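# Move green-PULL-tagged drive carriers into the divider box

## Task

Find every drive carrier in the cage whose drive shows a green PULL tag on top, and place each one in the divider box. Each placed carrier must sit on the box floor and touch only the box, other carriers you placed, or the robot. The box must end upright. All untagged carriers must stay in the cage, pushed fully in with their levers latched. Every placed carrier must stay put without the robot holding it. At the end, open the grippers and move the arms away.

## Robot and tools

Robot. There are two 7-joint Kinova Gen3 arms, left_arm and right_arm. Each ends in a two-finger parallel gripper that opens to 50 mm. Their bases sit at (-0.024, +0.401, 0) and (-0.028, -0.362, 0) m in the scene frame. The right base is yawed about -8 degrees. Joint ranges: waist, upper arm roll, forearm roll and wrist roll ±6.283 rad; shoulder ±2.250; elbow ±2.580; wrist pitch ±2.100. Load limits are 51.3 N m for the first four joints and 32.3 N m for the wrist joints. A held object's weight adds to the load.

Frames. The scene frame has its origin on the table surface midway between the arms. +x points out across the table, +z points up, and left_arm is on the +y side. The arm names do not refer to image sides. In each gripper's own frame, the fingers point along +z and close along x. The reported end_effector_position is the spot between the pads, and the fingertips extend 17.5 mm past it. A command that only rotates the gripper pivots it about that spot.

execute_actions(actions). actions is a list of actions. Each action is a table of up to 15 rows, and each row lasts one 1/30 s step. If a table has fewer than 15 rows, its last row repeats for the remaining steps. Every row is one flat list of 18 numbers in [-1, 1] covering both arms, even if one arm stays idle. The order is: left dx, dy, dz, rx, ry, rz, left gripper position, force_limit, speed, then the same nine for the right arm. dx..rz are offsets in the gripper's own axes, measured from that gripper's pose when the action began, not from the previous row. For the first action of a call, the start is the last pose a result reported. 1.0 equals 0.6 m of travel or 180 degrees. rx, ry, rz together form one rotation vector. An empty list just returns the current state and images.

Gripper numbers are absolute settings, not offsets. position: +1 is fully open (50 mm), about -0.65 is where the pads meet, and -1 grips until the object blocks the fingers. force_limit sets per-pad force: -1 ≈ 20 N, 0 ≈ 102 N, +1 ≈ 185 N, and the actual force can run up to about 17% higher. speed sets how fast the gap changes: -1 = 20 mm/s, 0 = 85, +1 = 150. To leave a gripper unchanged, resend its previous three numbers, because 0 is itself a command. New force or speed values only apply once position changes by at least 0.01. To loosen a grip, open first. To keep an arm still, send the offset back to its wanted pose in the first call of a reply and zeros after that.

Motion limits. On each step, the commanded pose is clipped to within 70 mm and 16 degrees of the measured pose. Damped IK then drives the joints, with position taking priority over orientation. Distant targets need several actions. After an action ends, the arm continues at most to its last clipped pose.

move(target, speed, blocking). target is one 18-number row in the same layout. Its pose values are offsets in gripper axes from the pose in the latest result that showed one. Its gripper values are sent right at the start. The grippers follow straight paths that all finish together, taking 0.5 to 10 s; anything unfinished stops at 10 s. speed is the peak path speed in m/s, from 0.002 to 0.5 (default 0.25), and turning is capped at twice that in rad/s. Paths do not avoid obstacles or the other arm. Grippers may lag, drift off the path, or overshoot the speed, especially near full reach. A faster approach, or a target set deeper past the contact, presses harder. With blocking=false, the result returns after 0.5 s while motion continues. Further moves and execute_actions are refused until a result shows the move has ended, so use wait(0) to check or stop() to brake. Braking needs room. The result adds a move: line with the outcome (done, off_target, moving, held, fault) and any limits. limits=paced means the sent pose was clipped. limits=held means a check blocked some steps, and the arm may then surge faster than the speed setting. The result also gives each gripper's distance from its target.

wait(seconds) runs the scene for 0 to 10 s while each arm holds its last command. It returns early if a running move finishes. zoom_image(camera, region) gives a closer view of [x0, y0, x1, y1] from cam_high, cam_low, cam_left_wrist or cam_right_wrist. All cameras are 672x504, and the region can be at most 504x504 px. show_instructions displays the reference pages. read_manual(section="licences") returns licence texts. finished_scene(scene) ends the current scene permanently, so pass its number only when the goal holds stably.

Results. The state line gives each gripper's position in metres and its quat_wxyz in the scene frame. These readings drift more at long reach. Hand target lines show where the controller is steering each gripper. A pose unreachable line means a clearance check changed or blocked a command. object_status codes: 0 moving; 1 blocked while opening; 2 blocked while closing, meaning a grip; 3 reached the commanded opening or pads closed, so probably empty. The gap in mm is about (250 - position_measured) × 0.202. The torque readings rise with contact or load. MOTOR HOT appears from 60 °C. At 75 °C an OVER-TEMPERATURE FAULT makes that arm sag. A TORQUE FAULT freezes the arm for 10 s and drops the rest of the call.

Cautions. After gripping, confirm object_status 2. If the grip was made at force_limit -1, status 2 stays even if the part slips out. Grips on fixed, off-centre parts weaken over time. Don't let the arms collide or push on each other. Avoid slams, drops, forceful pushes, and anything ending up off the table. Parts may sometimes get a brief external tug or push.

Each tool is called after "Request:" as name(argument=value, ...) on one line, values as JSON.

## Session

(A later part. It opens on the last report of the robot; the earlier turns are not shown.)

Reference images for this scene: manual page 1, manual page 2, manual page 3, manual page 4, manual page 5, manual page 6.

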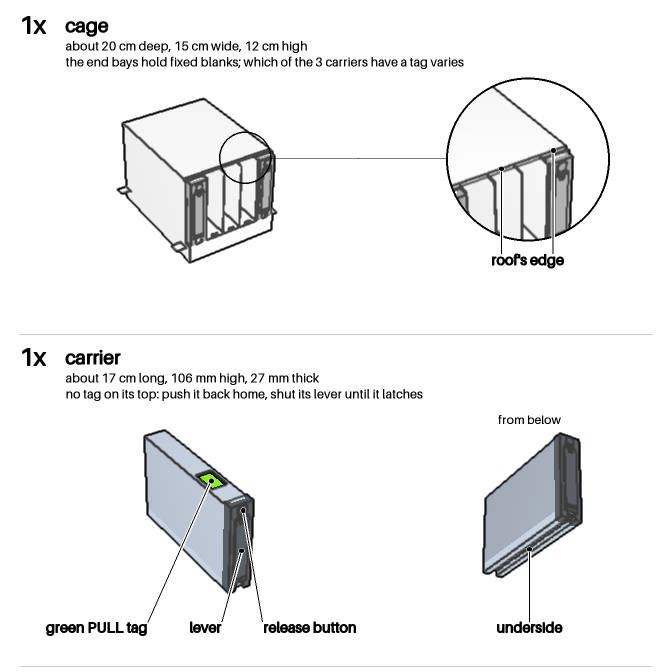

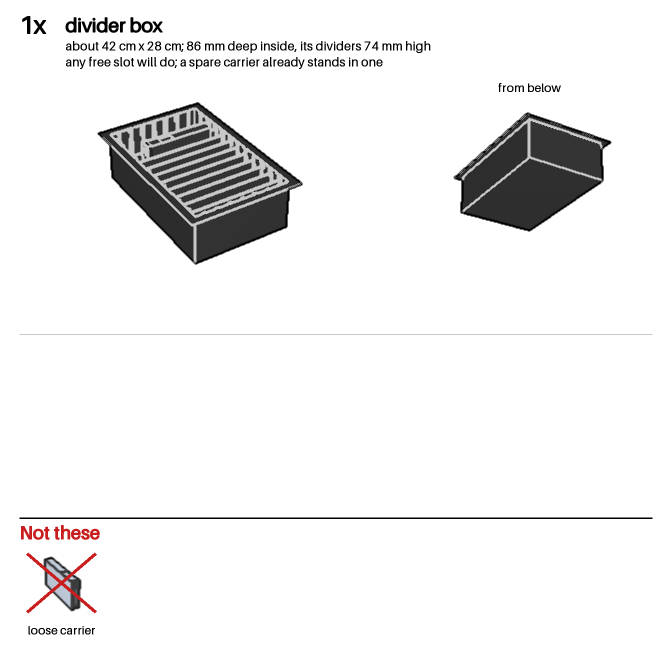

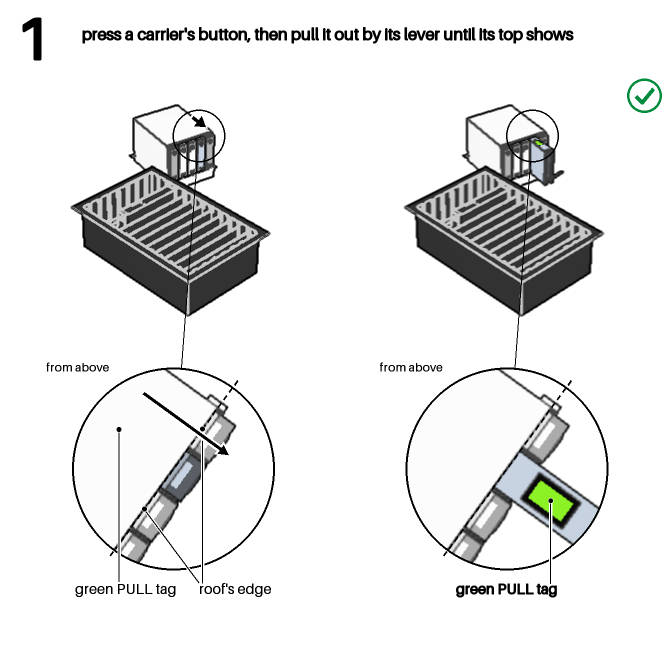

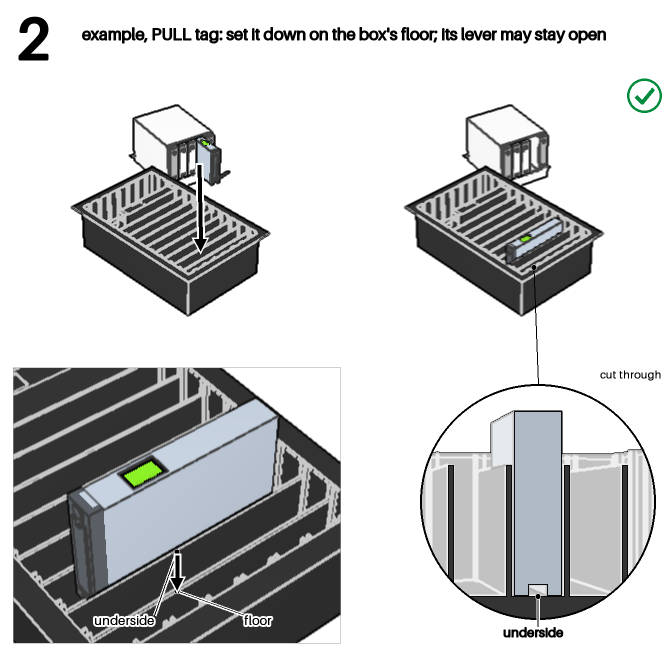

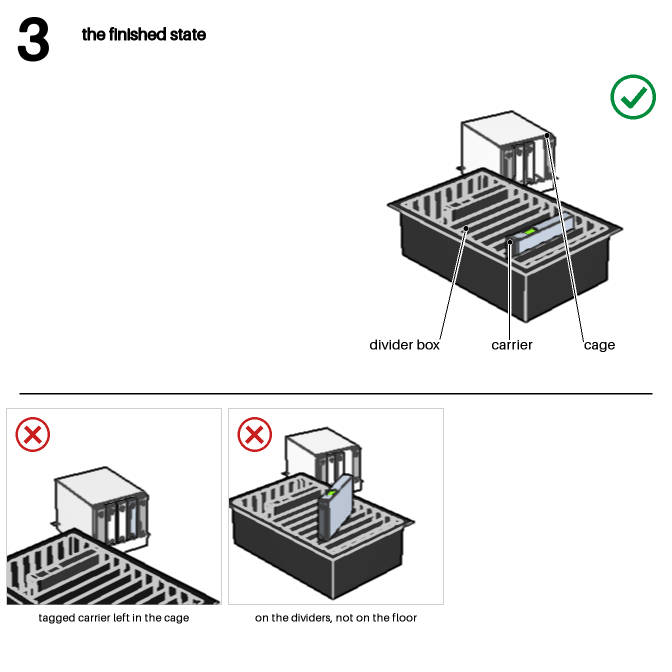

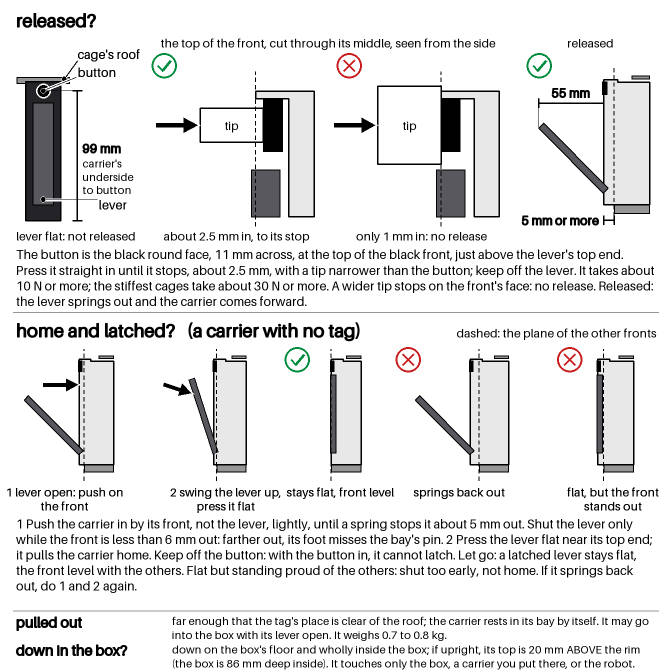

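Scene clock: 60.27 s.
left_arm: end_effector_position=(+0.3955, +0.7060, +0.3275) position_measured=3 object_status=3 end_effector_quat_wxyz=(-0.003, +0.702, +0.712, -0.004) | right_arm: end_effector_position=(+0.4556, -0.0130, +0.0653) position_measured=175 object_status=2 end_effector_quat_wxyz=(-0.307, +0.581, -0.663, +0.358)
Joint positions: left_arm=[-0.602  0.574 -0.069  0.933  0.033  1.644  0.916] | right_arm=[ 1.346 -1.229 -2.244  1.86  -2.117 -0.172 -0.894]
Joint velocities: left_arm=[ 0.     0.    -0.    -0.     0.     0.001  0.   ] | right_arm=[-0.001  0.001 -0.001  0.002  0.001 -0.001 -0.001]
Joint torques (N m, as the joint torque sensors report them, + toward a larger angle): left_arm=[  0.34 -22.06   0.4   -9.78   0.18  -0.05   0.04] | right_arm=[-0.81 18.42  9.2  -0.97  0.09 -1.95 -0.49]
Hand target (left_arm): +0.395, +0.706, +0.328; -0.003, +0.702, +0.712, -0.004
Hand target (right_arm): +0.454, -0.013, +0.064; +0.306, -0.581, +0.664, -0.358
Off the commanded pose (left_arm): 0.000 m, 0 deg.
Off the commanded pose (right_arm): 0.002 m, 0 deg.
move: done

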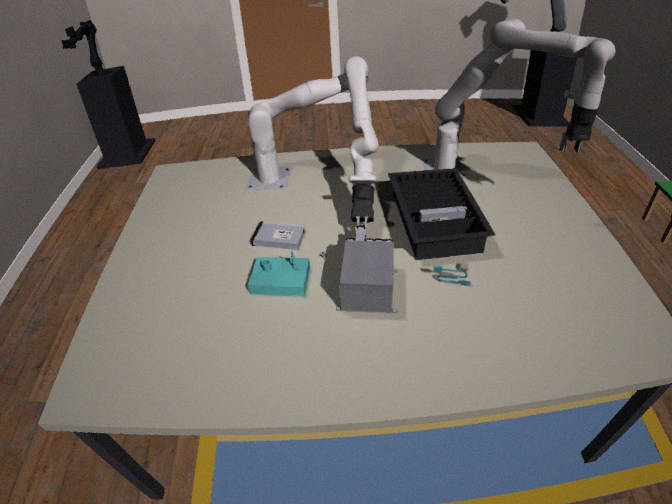

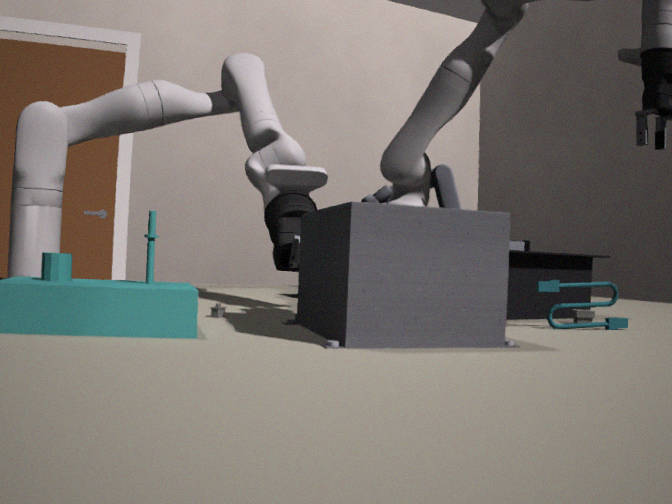

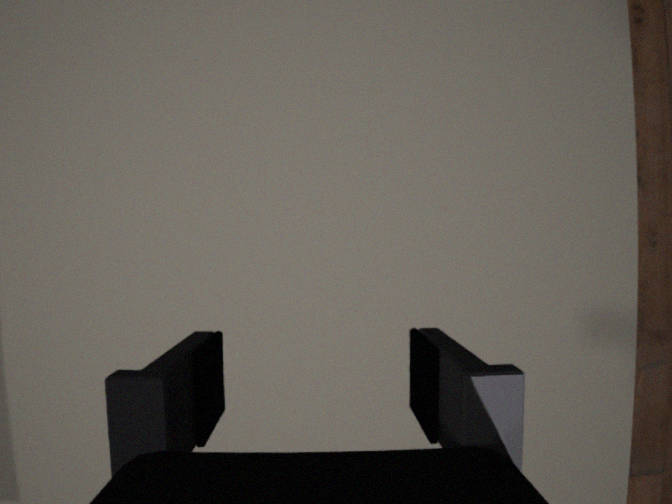

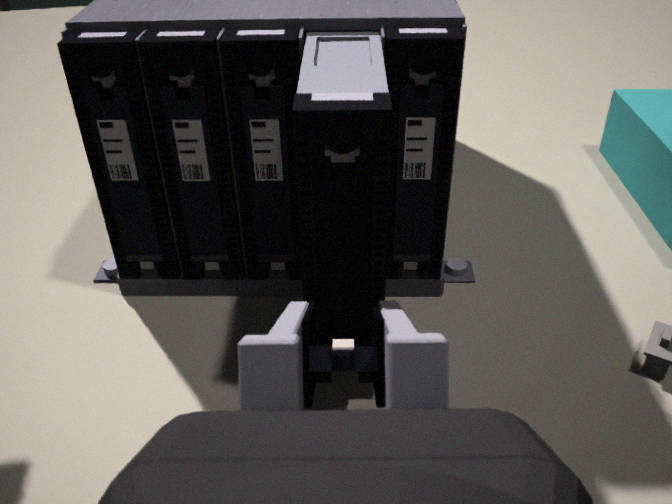

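Request:
move(target=[0,0,0,0,0,0,1,0,0, 0,-0.054,0.077,0,0,0,-1,0,0], speed=0.05)

Request:
move(target=[0,0,0,0,0,0,1,0,0, 0,0,0,0,0,0,1,0,0])

Request:
move(target=[0,0,0,0,0,0,1,0,0, 0,0.048,-0.083,0,0,0,1,0,0], speed=0.1)

Request:
move(target=[0,0,0,0,0,0,1,0,0, 0,0,0,0,0,0,-1,0,0])

Request:
move(target=[0,0,0,0,0,0,1,0,0, 0,-0.043,0.0615,0,0,0,-1,0,0], speed=0.04)

Request:
move(target=[0,0,0,0,0,0,1,0,0, 0,-0.058,0.012,0,0,0,-1,0,0], speed=0.03)

Request:
move(target=[0,0,0,0,0,0,1,0,0, 0,-0.016,0.018,0,0,0,-1,0,0], speed=0.02)

Request:
move(target=[0,0,0,0,0,0,1,0,0, 0,0.04,-0.07,0,0,0,-1,0,0], speed=0.08)

Scene clock: 67.30 s.
left_arm: end_effector_position=(+0.3955, +0.7060, +0.3275) position_measured=3 object_status=3 end_effector_quat_wxyz=(-0.003, +0.702, +0.712, -0.004) | right_arm: end_effector_position=(+0.5104, -0.0205, +0.0656) position_measured=175 object_status=2 end_effector_quat_wxyz=(-0.306, +0.581, -0.663, +0.358)
Joint positions: left_arm=[-0.602  0.574 -0.069  0.933  0.033  1.644  0.916] | right_arm=[ 1.463 -1.257 -2.211  1.786 -2.08  -0.106 -0.869]
Joint velocities: left_arm=[ 0.001  0.001  0.001  0.     0.     0.002 -0.   ] | right_arm=[ 0.003 -0.    -0.001 -0.002 -0.    -0.002  0.001]
Joint torques (N m, as the joint torque sensors report them, + toward a larger angle): left_arm=[  0.1  -22.08   0.49  -9.73   0.12   0.     0.03] | right_arm=[ 0.32 19.62 11.46 -3.2   0.47 -2.45 -0.34]
Hand target (left_arm): +0.395, +0.706, +0.328; -0.003, +0.702, +0.712, -0.004
Hand target (right_arm): +0.511, -0.021, +0.066; +0.307, -0.581, +0.664, -0.358
Off the commanded pose (left_arm): 0.000 m, 0 deg.
Off the commanded pose (right_arm): 0.001 m, 0 deg.
move: done

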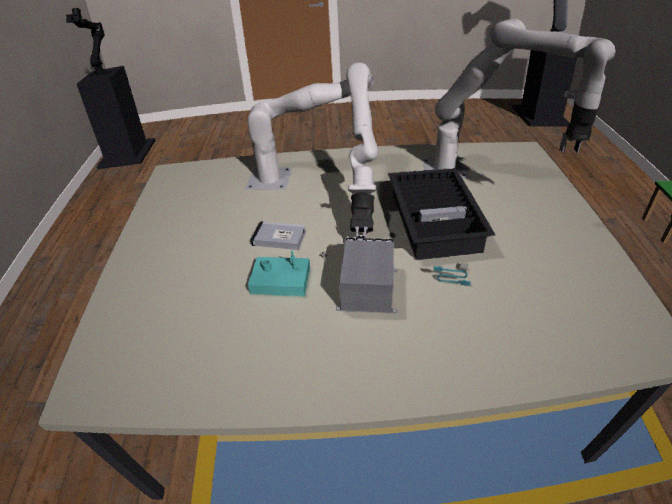

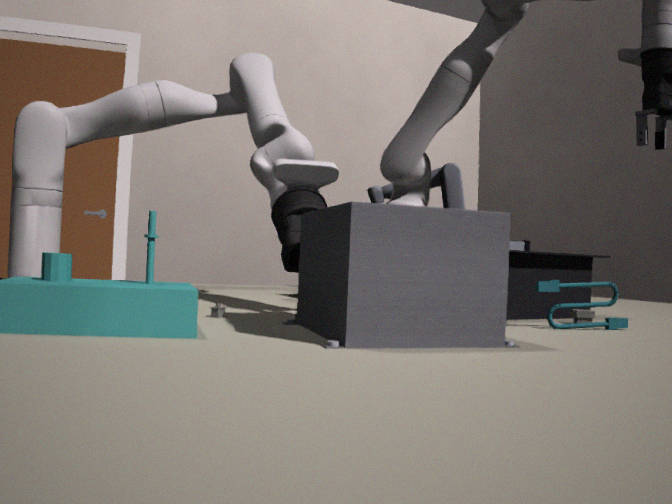

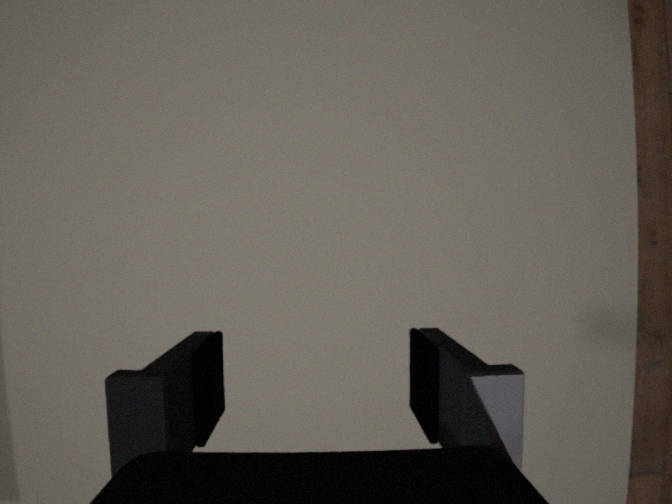

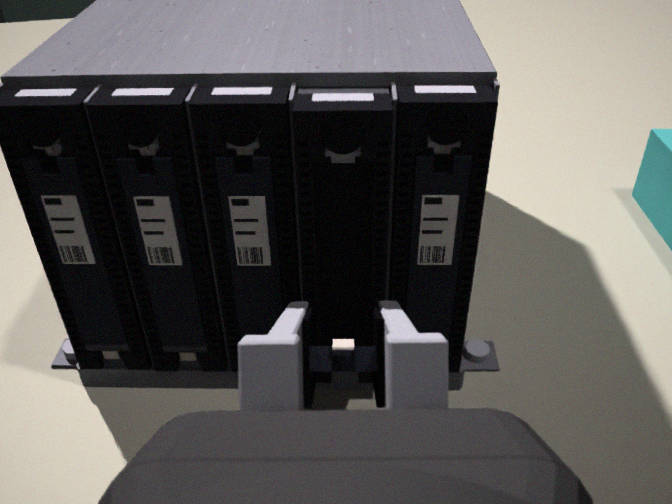

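Scene clock: 67.97 s.
left_arm: end_effector_position=(+0.3955, +0.7060, +0.3275) position_measured=3 object_status=3 end_effector_quat_wxyz=(-0.003, +0.702, +0.712, -0.004) | right_arm: end_effector_position=(+0.5104, -0.0205, +0.0656) position_measured=3 object_status=3 end_effector_quat_wxyz=(-0.306, +0.581, -0.663, +0.358)
Joint positions: left_arm=[-0.602  0.574 -0.069  0.933  0.033  1.644  0.916] | right_arm=[ 1.463 -1.257 -2.211  1.786 -2.08  -0.106 -0.869]
Joint velocities: left_arm=[ 0.001 -0.    -0.    -0.     0.001  0.    -0.   ] | right_arm=[-0.    -0.    -0.     0.001  0.    -0.     0.   ]
Joint torques (N m, as the joint torque sensors report them, + toward a larger angle): left_arm=[  0.32 -22.     0.21  -9.74   0.21   0.01   0.  ] | right_arm=[-0.24 19.25 10.69 -2.69  0.26 -2.19 -0.13]
Hand target (left_arm): +0.395, +0.706, +0.328; -0.003, +0.702, +0.712, -0.004
Hand target (right_arm): +0.510, -0.020, +0.066; +0.306, -0.581, +0.663, -0.358
Off the commanded pose (left_arm): 0.000 m, 0 deg.
Off the commanded pose (right_arm): 0.000 m, 0 deg.
move: done

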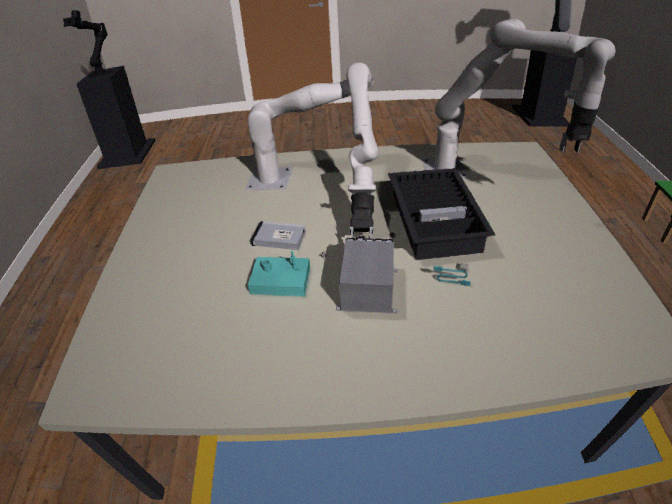

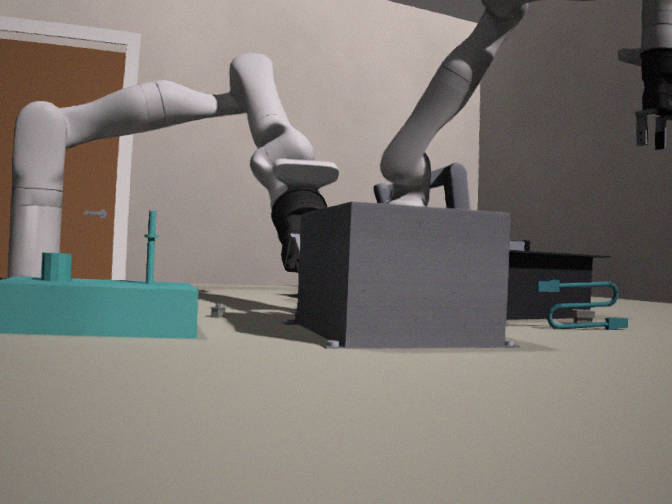

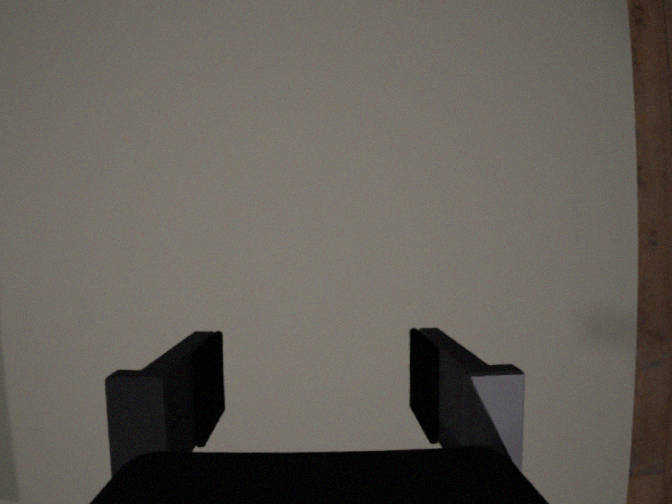

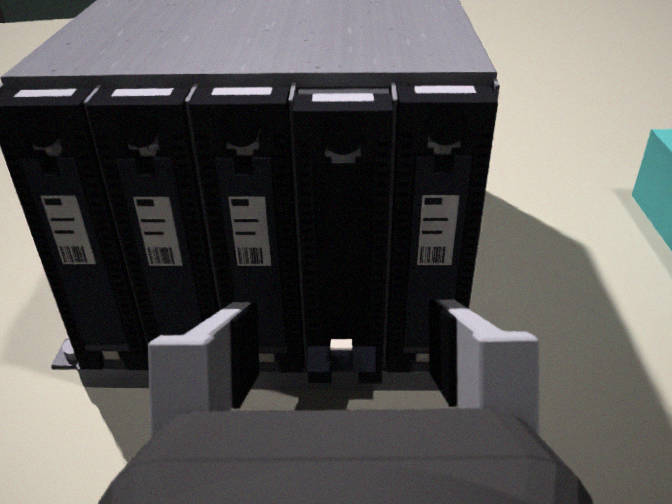

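Scene clock: 68.87 s.
left_arm: end_effector_position=(+0.3955, +0.7060, +0.3275) position_measured=3 object_status=3 end_effector_quat_wxyz=(-0.003, +0.702, +0.712, -0.004) | right_arm: end_effector_position=(+0.4539, -0.0130, +0.0694) position_measured=3 object_status=3 end_effector_quat_wxyz=(-0.306, +0.581, -0.663, +0.358)
Joint positions: left_arm=[-0.602  0.574 -0.069  0.933  0.033  1.644  0.916] | right_arm=[ 1.345 -1.212 -2.25   1.865 -2.115 -0.183 -0.884]
Joint velocities: left_arm=[-0.001  0.     0.001  0.     0.001 -0.    -0.   ] | right_arm=[-0.008  0.003  0.     0.001 -0.    -0.     0.   ]
Joint torques (N m, as the joint torque sensors report them, + toward a larger angle): left_arm=[  0.15 -22.07   0.27  -9.71   0.1    0.     0.14] | right_arm=[ 0.07 18.06  9.97 -2.27  0.57 -2.09 -0.07]
Hand target (left_arm): +0.395, +0.706, +0.328; -0.003, +0.702, +0.712, -0.004
Hand target (right_arm): +0.454, -0.013, +0.070; +0.306, -0.581, +0.663, -0.358
Off the commanded pose (left_arm): 0.000 m, 0 deg.
Off the commanded pose (right_arm): 0.000 m, 0 deg.
move: done

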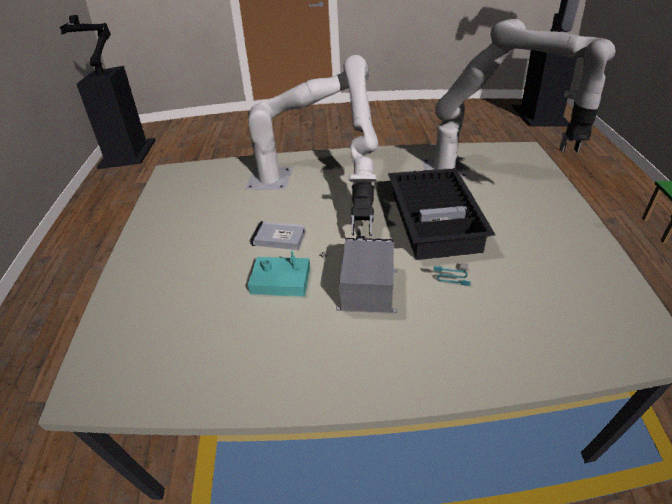

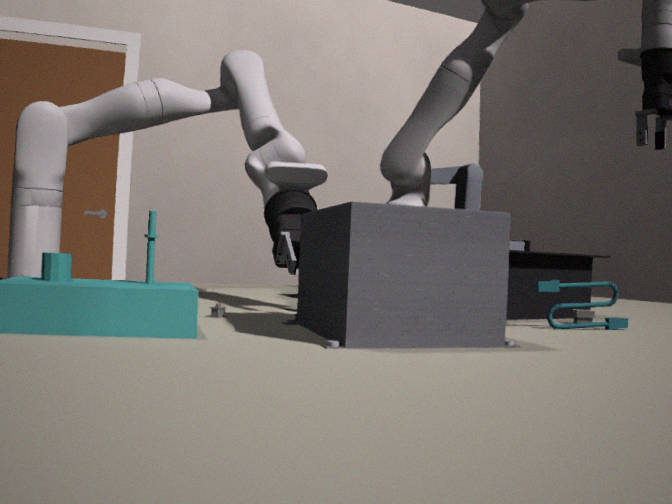

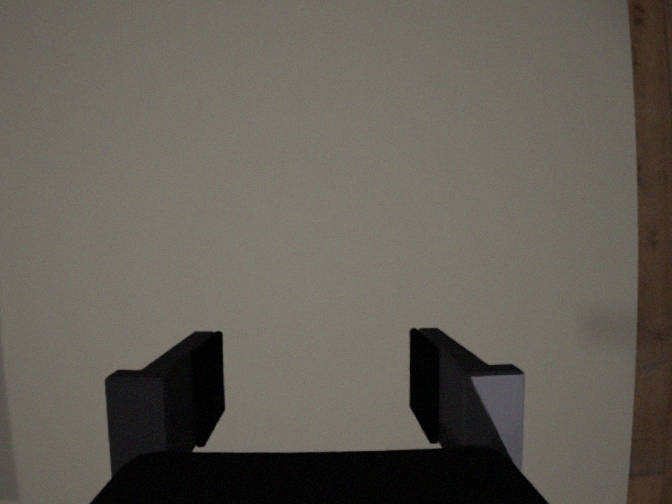

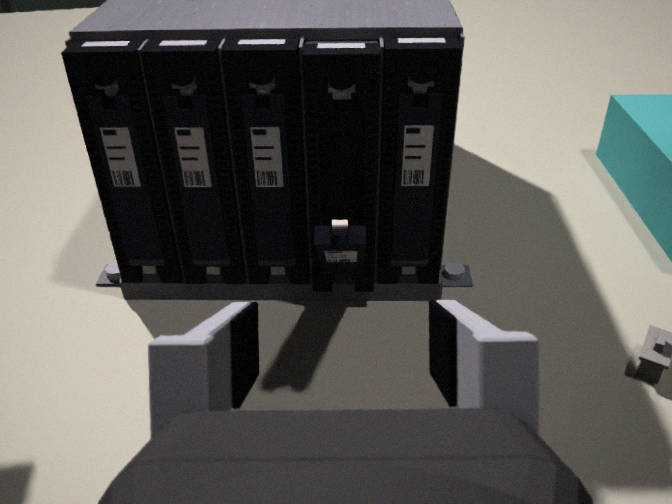

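Scene clock: 69.70 s.
left_arm: end_effector_position=(+0.3955, +0.7060, +0.3275) position_measured=3 object_status=3 end_effector_quat_wxyz=(-0.003, +0.702, +0.712, -0.004) | right_arm: end_effector_position=(+0.4539, -0.0130, +0.0694) position_measured=253 object_status=3 end_effector_quat_wxyz=(-0.306, +0.581, -0.663, +0.358)
Joint positions: left_arm=[-0.602  0.574 -0.069  0.933  0.033  1.644  0.916] | right_arm=[ 1.345 -1.212 -2.25   1.865 -2.115 -0.183 -0.884]
Joint velocities: left_arm=[-0.     0.001  0.     0.    -0.002  0.001  0.001] | right_arm=[-0.002 -0.     0.001 -0.001  0.     0.001  0.   ]
Joint torques (N m, as the joint torque sensors report them, + toward a larger angle): left_arm=[  0.25 -21.99   0.47  -9.74   0.21  -0.07   0.09] | right_arm=[-0.01 18.38 10.12 -2.28  0.49 -2.2   0.01]
Hand target (left_arm): +0.395, +0.706, +0.328; -0.003, +0.702, +0.712, -0.004
Hand target (right_arm): +0.454, -0.013, +0.069; +0.306, -0.581, +0.663, -0.358
Off the commanded pose (left_arm): 0.000 m, 0 deg.
Off the commanded pose (right_arm): 0.000 m, 0 deg.
move: done

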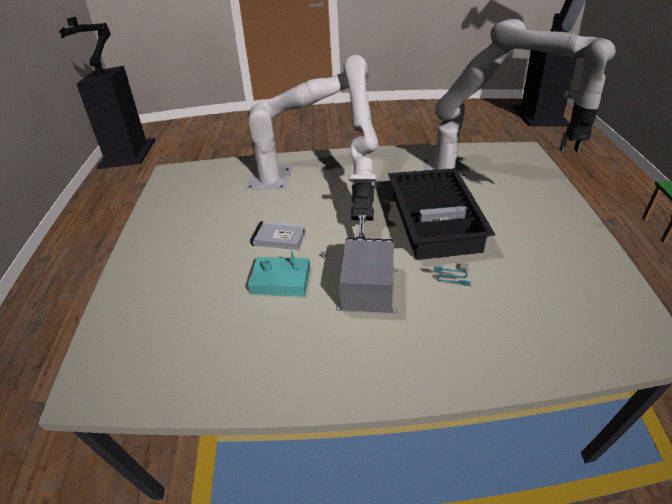

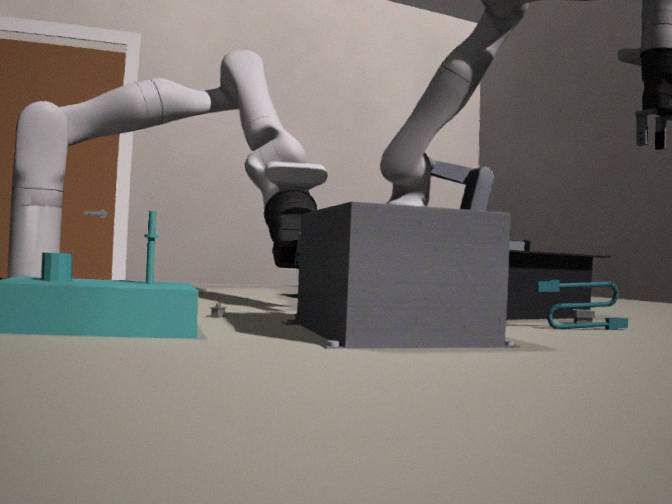

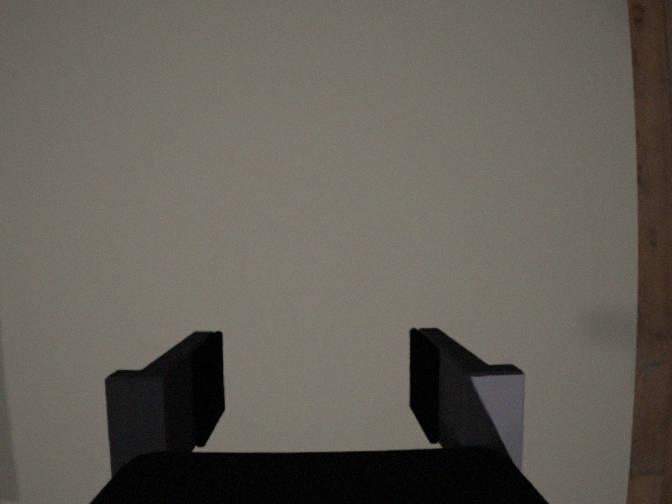

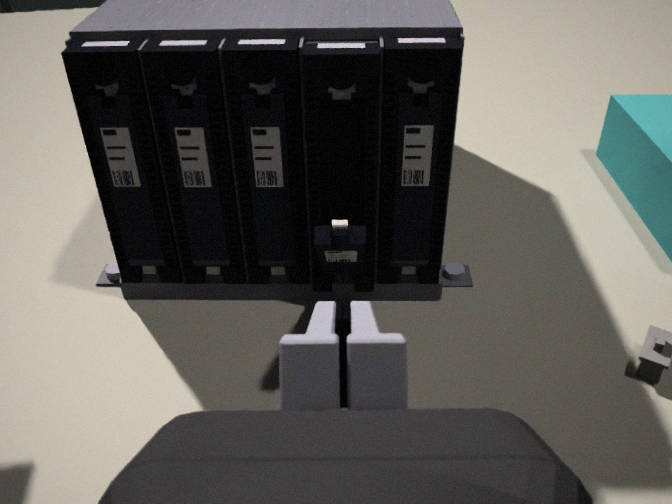

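Scene clock: 71.10 s.
left_arm: end_effector_position=(+0.3955, +0.7060, +0.3275) position_measured=3 object_status=3 end_effector_quat_wxyz=(-0.003, +0.702, +0.712, -0.004) | right_arm: end_effector_position=(+0.4977, -0.0185, +0.0696) position_measured=253 object_status=3 end_effector_quat_wxyz=(-0.306, +0.582, -0.663, +0.357)
Joint positions: left_arm=[-0.602  0.574 -0.069  0.933  0.033  1.644  0.916] | right_arm=[ 1.438 -1.237 -2.222  1.807 -2.085 -0.126 -0.865]
Joint velocities: left_arm=[ 0.001 -0.    -0.    -0.     0.001  0.    -0.   ] | right_arm=[ 0.004 -0.001 -0.002 -0.001 -0.    -0.     0.   ]
Joint torques (N m, as the joint torque sensors report them, + toward a larger angle): left_arm=[  0.24 -21.97   0.53  -9.71   0.19  -0.01   0.  ] | right_arm=[ 0.68 19.23 11.18 -2.88  0.48 -2.54 -0.17]
Hand target (left_arm): +0.395, +0.706, +0.328; -0.003, +0.702, +0.712, -0.004
Hand target (right_arm): +0.498, -0.019, +0.070; +0.306, -0.581, +0.664, -0.358
Off the commanded pose (left_arm): 0.000 m, 0 deg.
Off the commanded pose (right_arm): 0.001 m, 0 deg.
move: done

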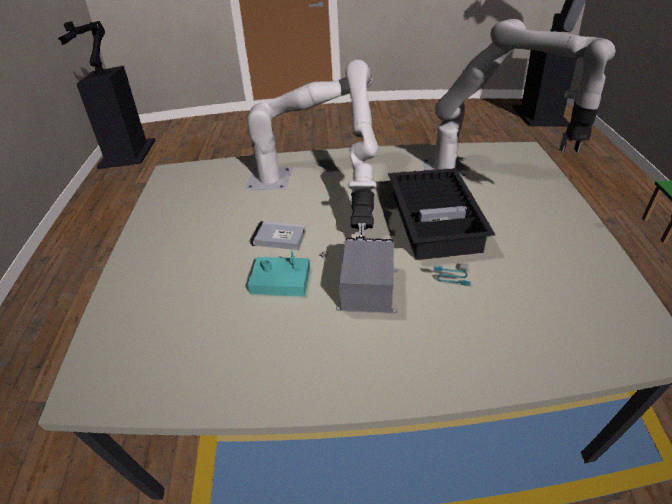

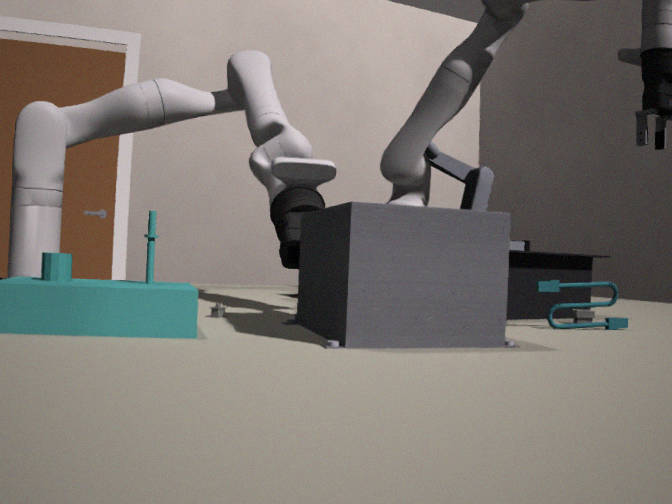

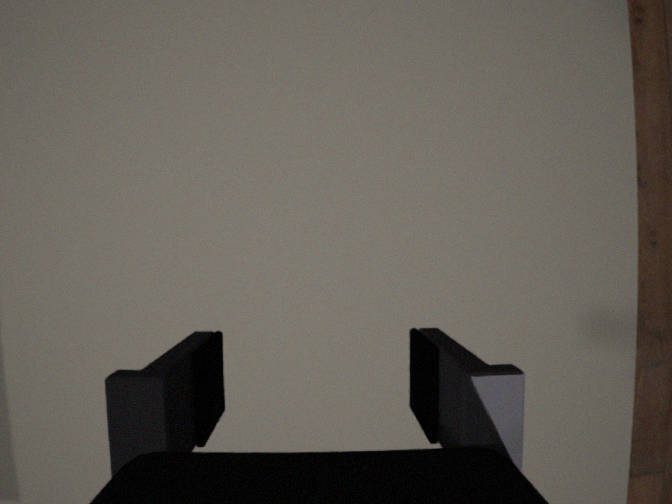

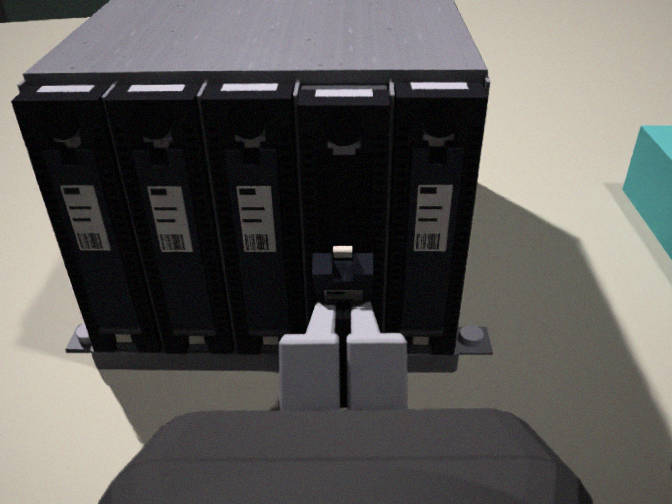

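Scene clock: 72.53 s.
left_arm: end_effector_position=(+0.3955, +0.7060, +0.3275) position_measured=3 object_status=3 end_effector_quat_wxyz=(-0.003, +0.702, +0.712, -0.004) | right_arm: end_effector_position=(+0.5213, -0.0206, +0.0927) position_measured=253 object_status=3 end_effector_quat_wxyz=(-0.305, +0.583, -0.663, +0.356)
Joint positions: left_arm=[-0.602  0.574 -0.069  0.933  0.033  1.644  0.916] | right_arm=[ 1.508 -1.164 -2.251  1.776 -2.059 -0.156 -0.793]
Joint velocities: left_arm=[-0.002 -0.001  0.    -0.001 -0.001 -0.    -0.   ] | right_arm=[ 0.004  0.003 -0.002 -0.001 -0.002 -0.002  0.003]
Joint torques (N m, as the joint torque sensors report them, + toward a larger angle): left_arm=[  0.18 -21.88   0.42  -9.75   0.18   0.01   0.04] | right_arm=[ 0.95 19.64 11.21 -3.9   0.44 -2.55 -0.14]
Hand target (left_arm): +0.395, +0.706, +0.328; -0.003, +0.702, +0.712, -0.004
Hand target (right_arm): +0.523, -0.022, +0.094; +0.306, -0.582, +0.663, -0.357
Off the commanded pose (left_arm): 0.000 m, 0 deg.
Off the commanded pose (right_arm): 0.003 m, 0 deg.
move: done

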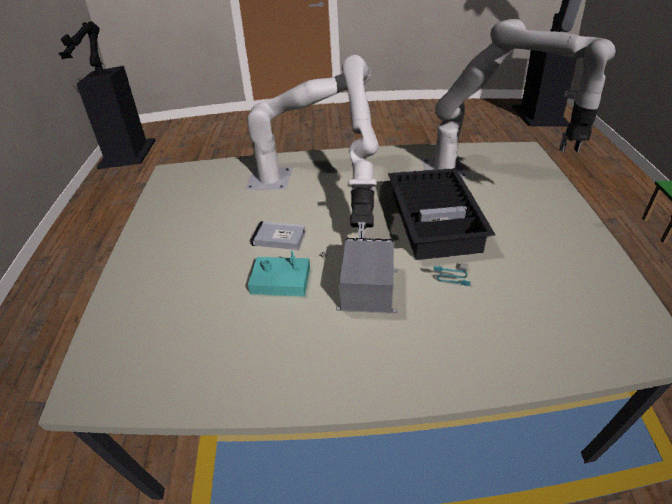

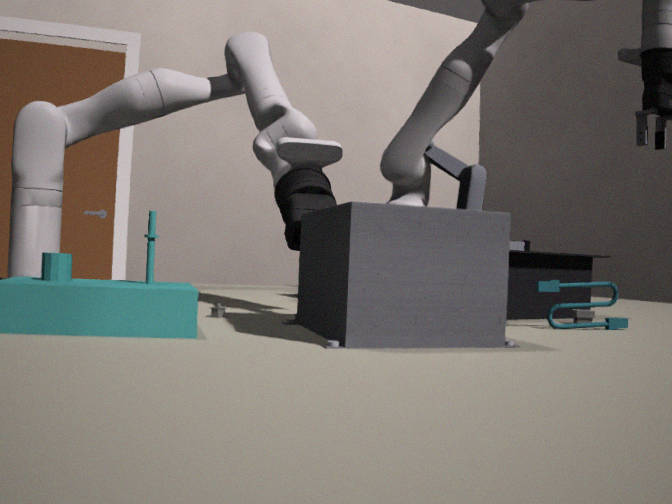

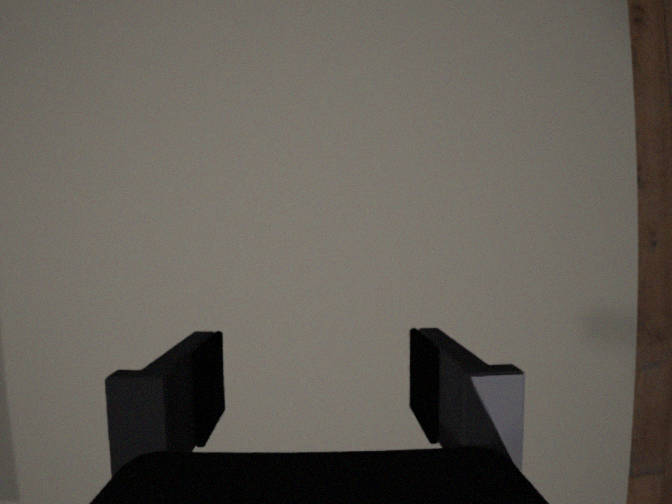

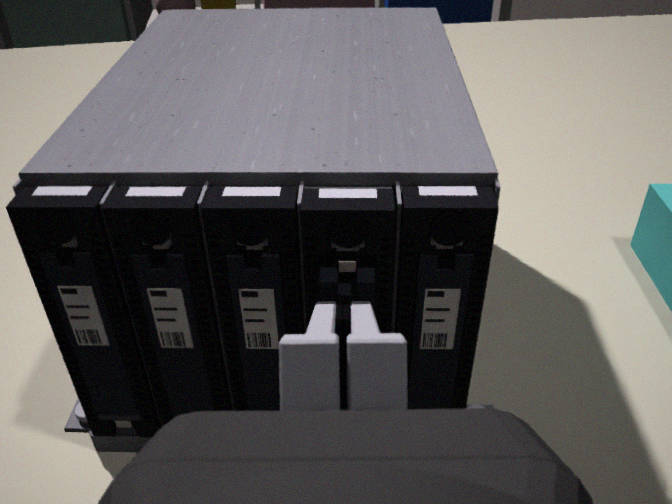

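Scene clock: 73.47 s.
left_arm: end_effector_position=(+0.3955, +0.7060, +0.3275) position_measured=3 object_status=3 end_effector_quat_wxyz=(-0.003, +0.702, +0.712, -0.004) | right_arm: end_effector_position=(+0.5319, -0.0202, +0.0921) position_measured=253 object_status=3 end_effector_quat_wxyz=(-0.304, +0.586, -0.663, +0.354)
Joint positions: left_arm=[-0.602  0.574 -0.069  0.933  0.033  1.644  0.916] | right_arm=[ 1.538 -1.161 -2.259  1.755 -2.053 -0.151 -0.777]
Joint velocities: left_arm=[ 0.    -0.    -0.002 -0.     0.001  0.001 -0.   ] | right_arm=[ 0.001  0.     0.    -0.002 -0.002  0.     0.002]
Joint torques (N m, as the joint torque sensors report them, + toward a larger angle): left_arm=[  0.32 -22.01   0.48  -9.62   0.19  -0.06   0.09] | right_arm=[ 4.25 19.5  13.08 -6.22  0.91 -2.36 -0.21]
Hand target (left_arm): +0.395, +0.706, +0.328; -0.003, +0.702, +0.712, -0.004
Hand target (right_arm): +0.535, -0.022, +0.095; +0.305, -0.583, +0.663, -0.356
Off the commanded pose (left_arm): 0.000 m, 0 deg.
Off the commanded pose (right_arm): 0.005 m, 0 deg.
move: off_target (right_arm)

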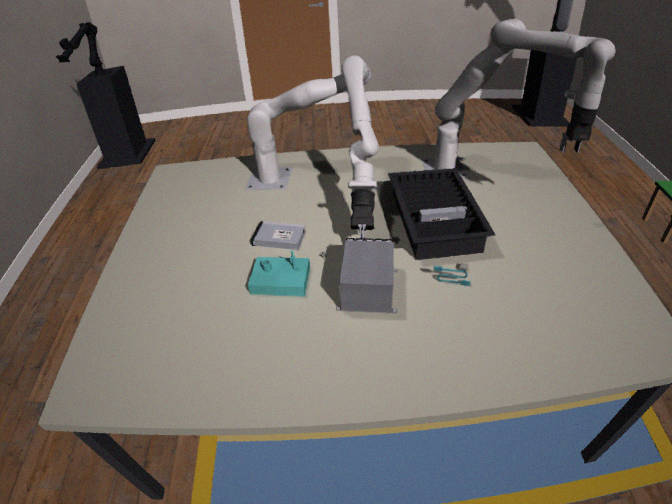

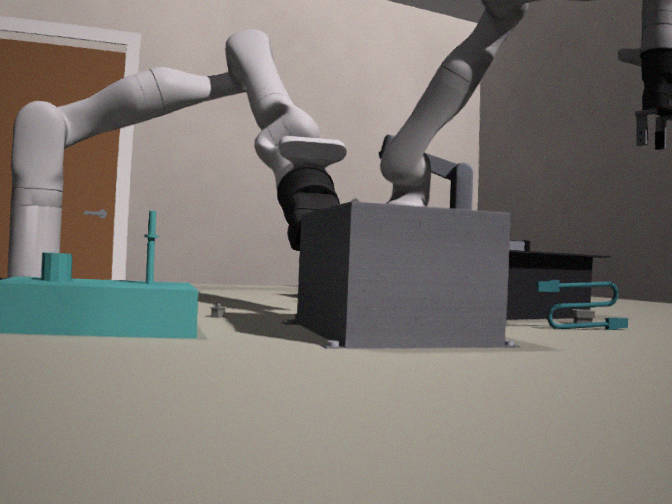

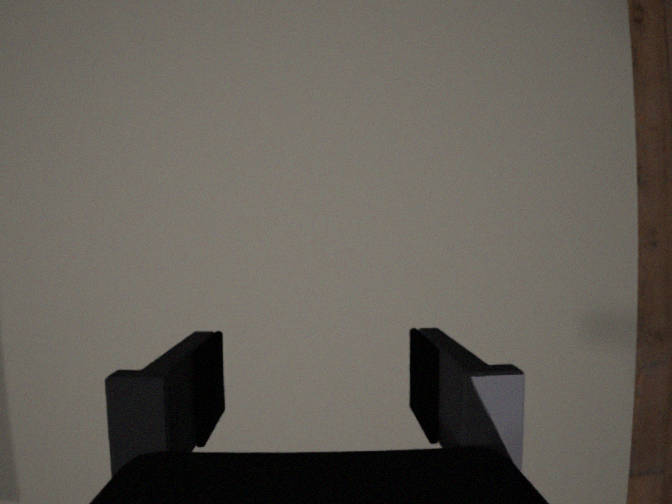

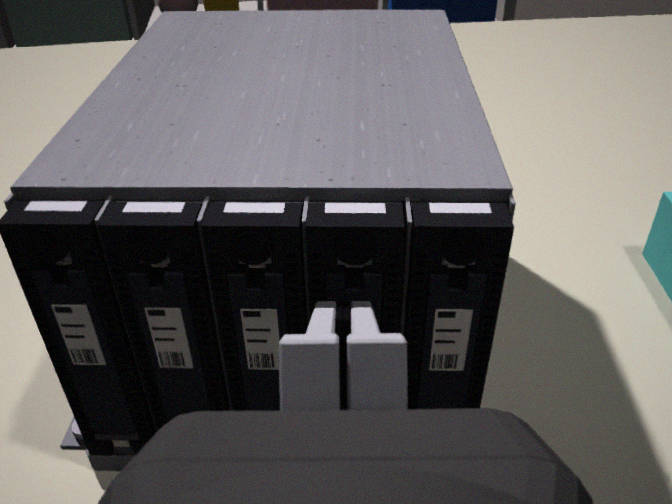

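Scene clock: 74.40 s.
left_arm: end_effector_position=(+0.3955, +0.7060, +0.3275) position_measured=3 object_status=3 end_effector_quat_wxyz=(-0.003, +0.702, +0.712, -0.004) | right_arm: end_effector_position=(+0.4843, -0.0143, +0.0961) position_measured=253 object_status=3 end_effector_quat_wxyz=(-0.304, +0.586, -0.663, +0.354)
Joint positions: left_arm=[-0.602  0.574 -0.069  0.933  0.033  1.644  0.916] | right_arm=[ 1.431 -1.13  -2.268  1.831 -2.079 -0.198 -0.801]
Joint velocities: left_arm=[-0.     0.001  0.    -0.    -0.001 -0.     0.   ] | right_arm=[-0.006  0.002 -0.     0.002  0.     0.001 -0.   ]
Joint torques (N m, as the joint torque sensors report them, + toward a larger angle): left_arm=[ -0.01 -22.     0.53  -9.63   0.27  -0.03   0.05] | right_arm=[-0.06 18.82  9.74 -3.86  0.41 -2.1  -0.14]
Hand target (left_arm): +0.395, +0.706, +0.328; -0.003, +0.702, +0.712, -0.004
Hand target (right_arm): +0.484, -0.014, +0.096; +0.305, -0.586, +0.662, -0.354
Off the commanded pose (left_arm): 0.000 m, 0 deg.
Off the commanded pose (right_arm): 0.000 m, 0 deg.
move: done

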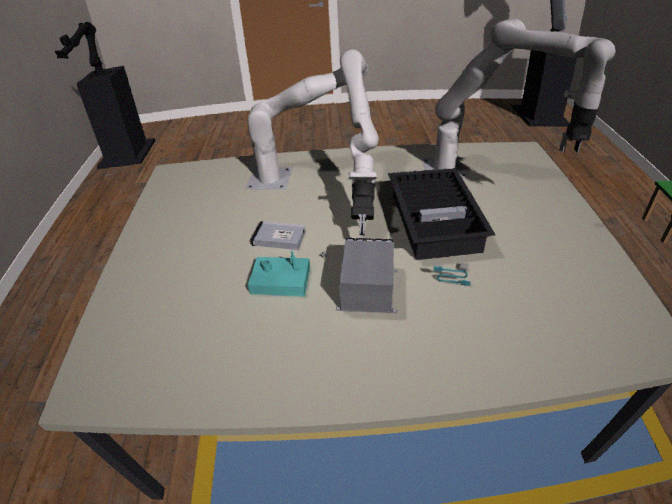

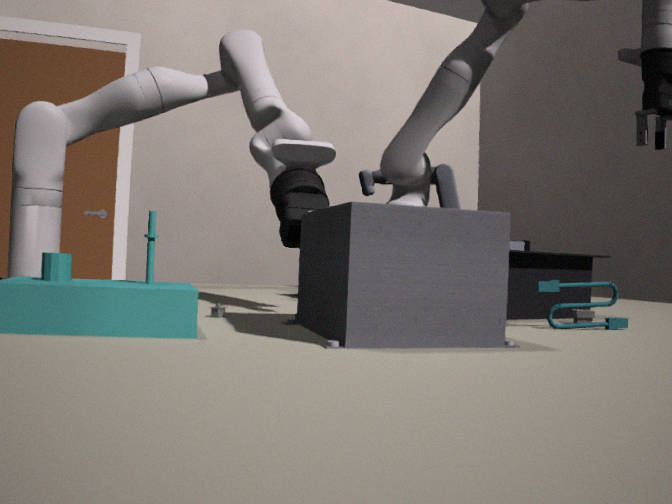

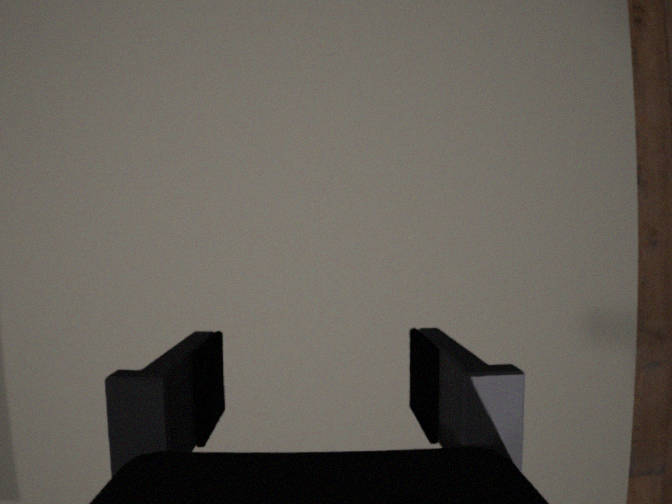

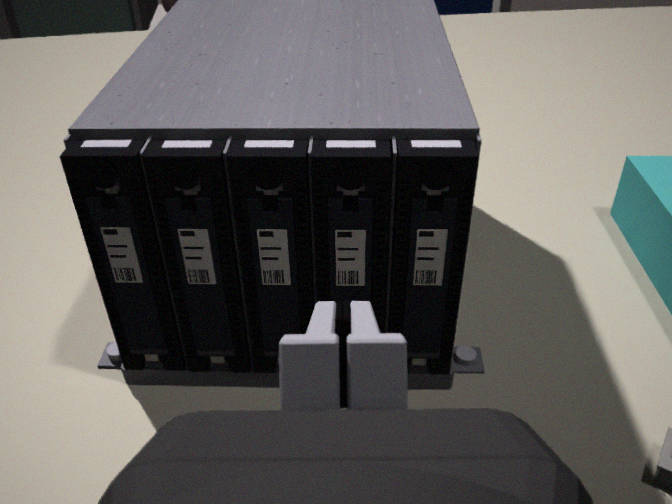

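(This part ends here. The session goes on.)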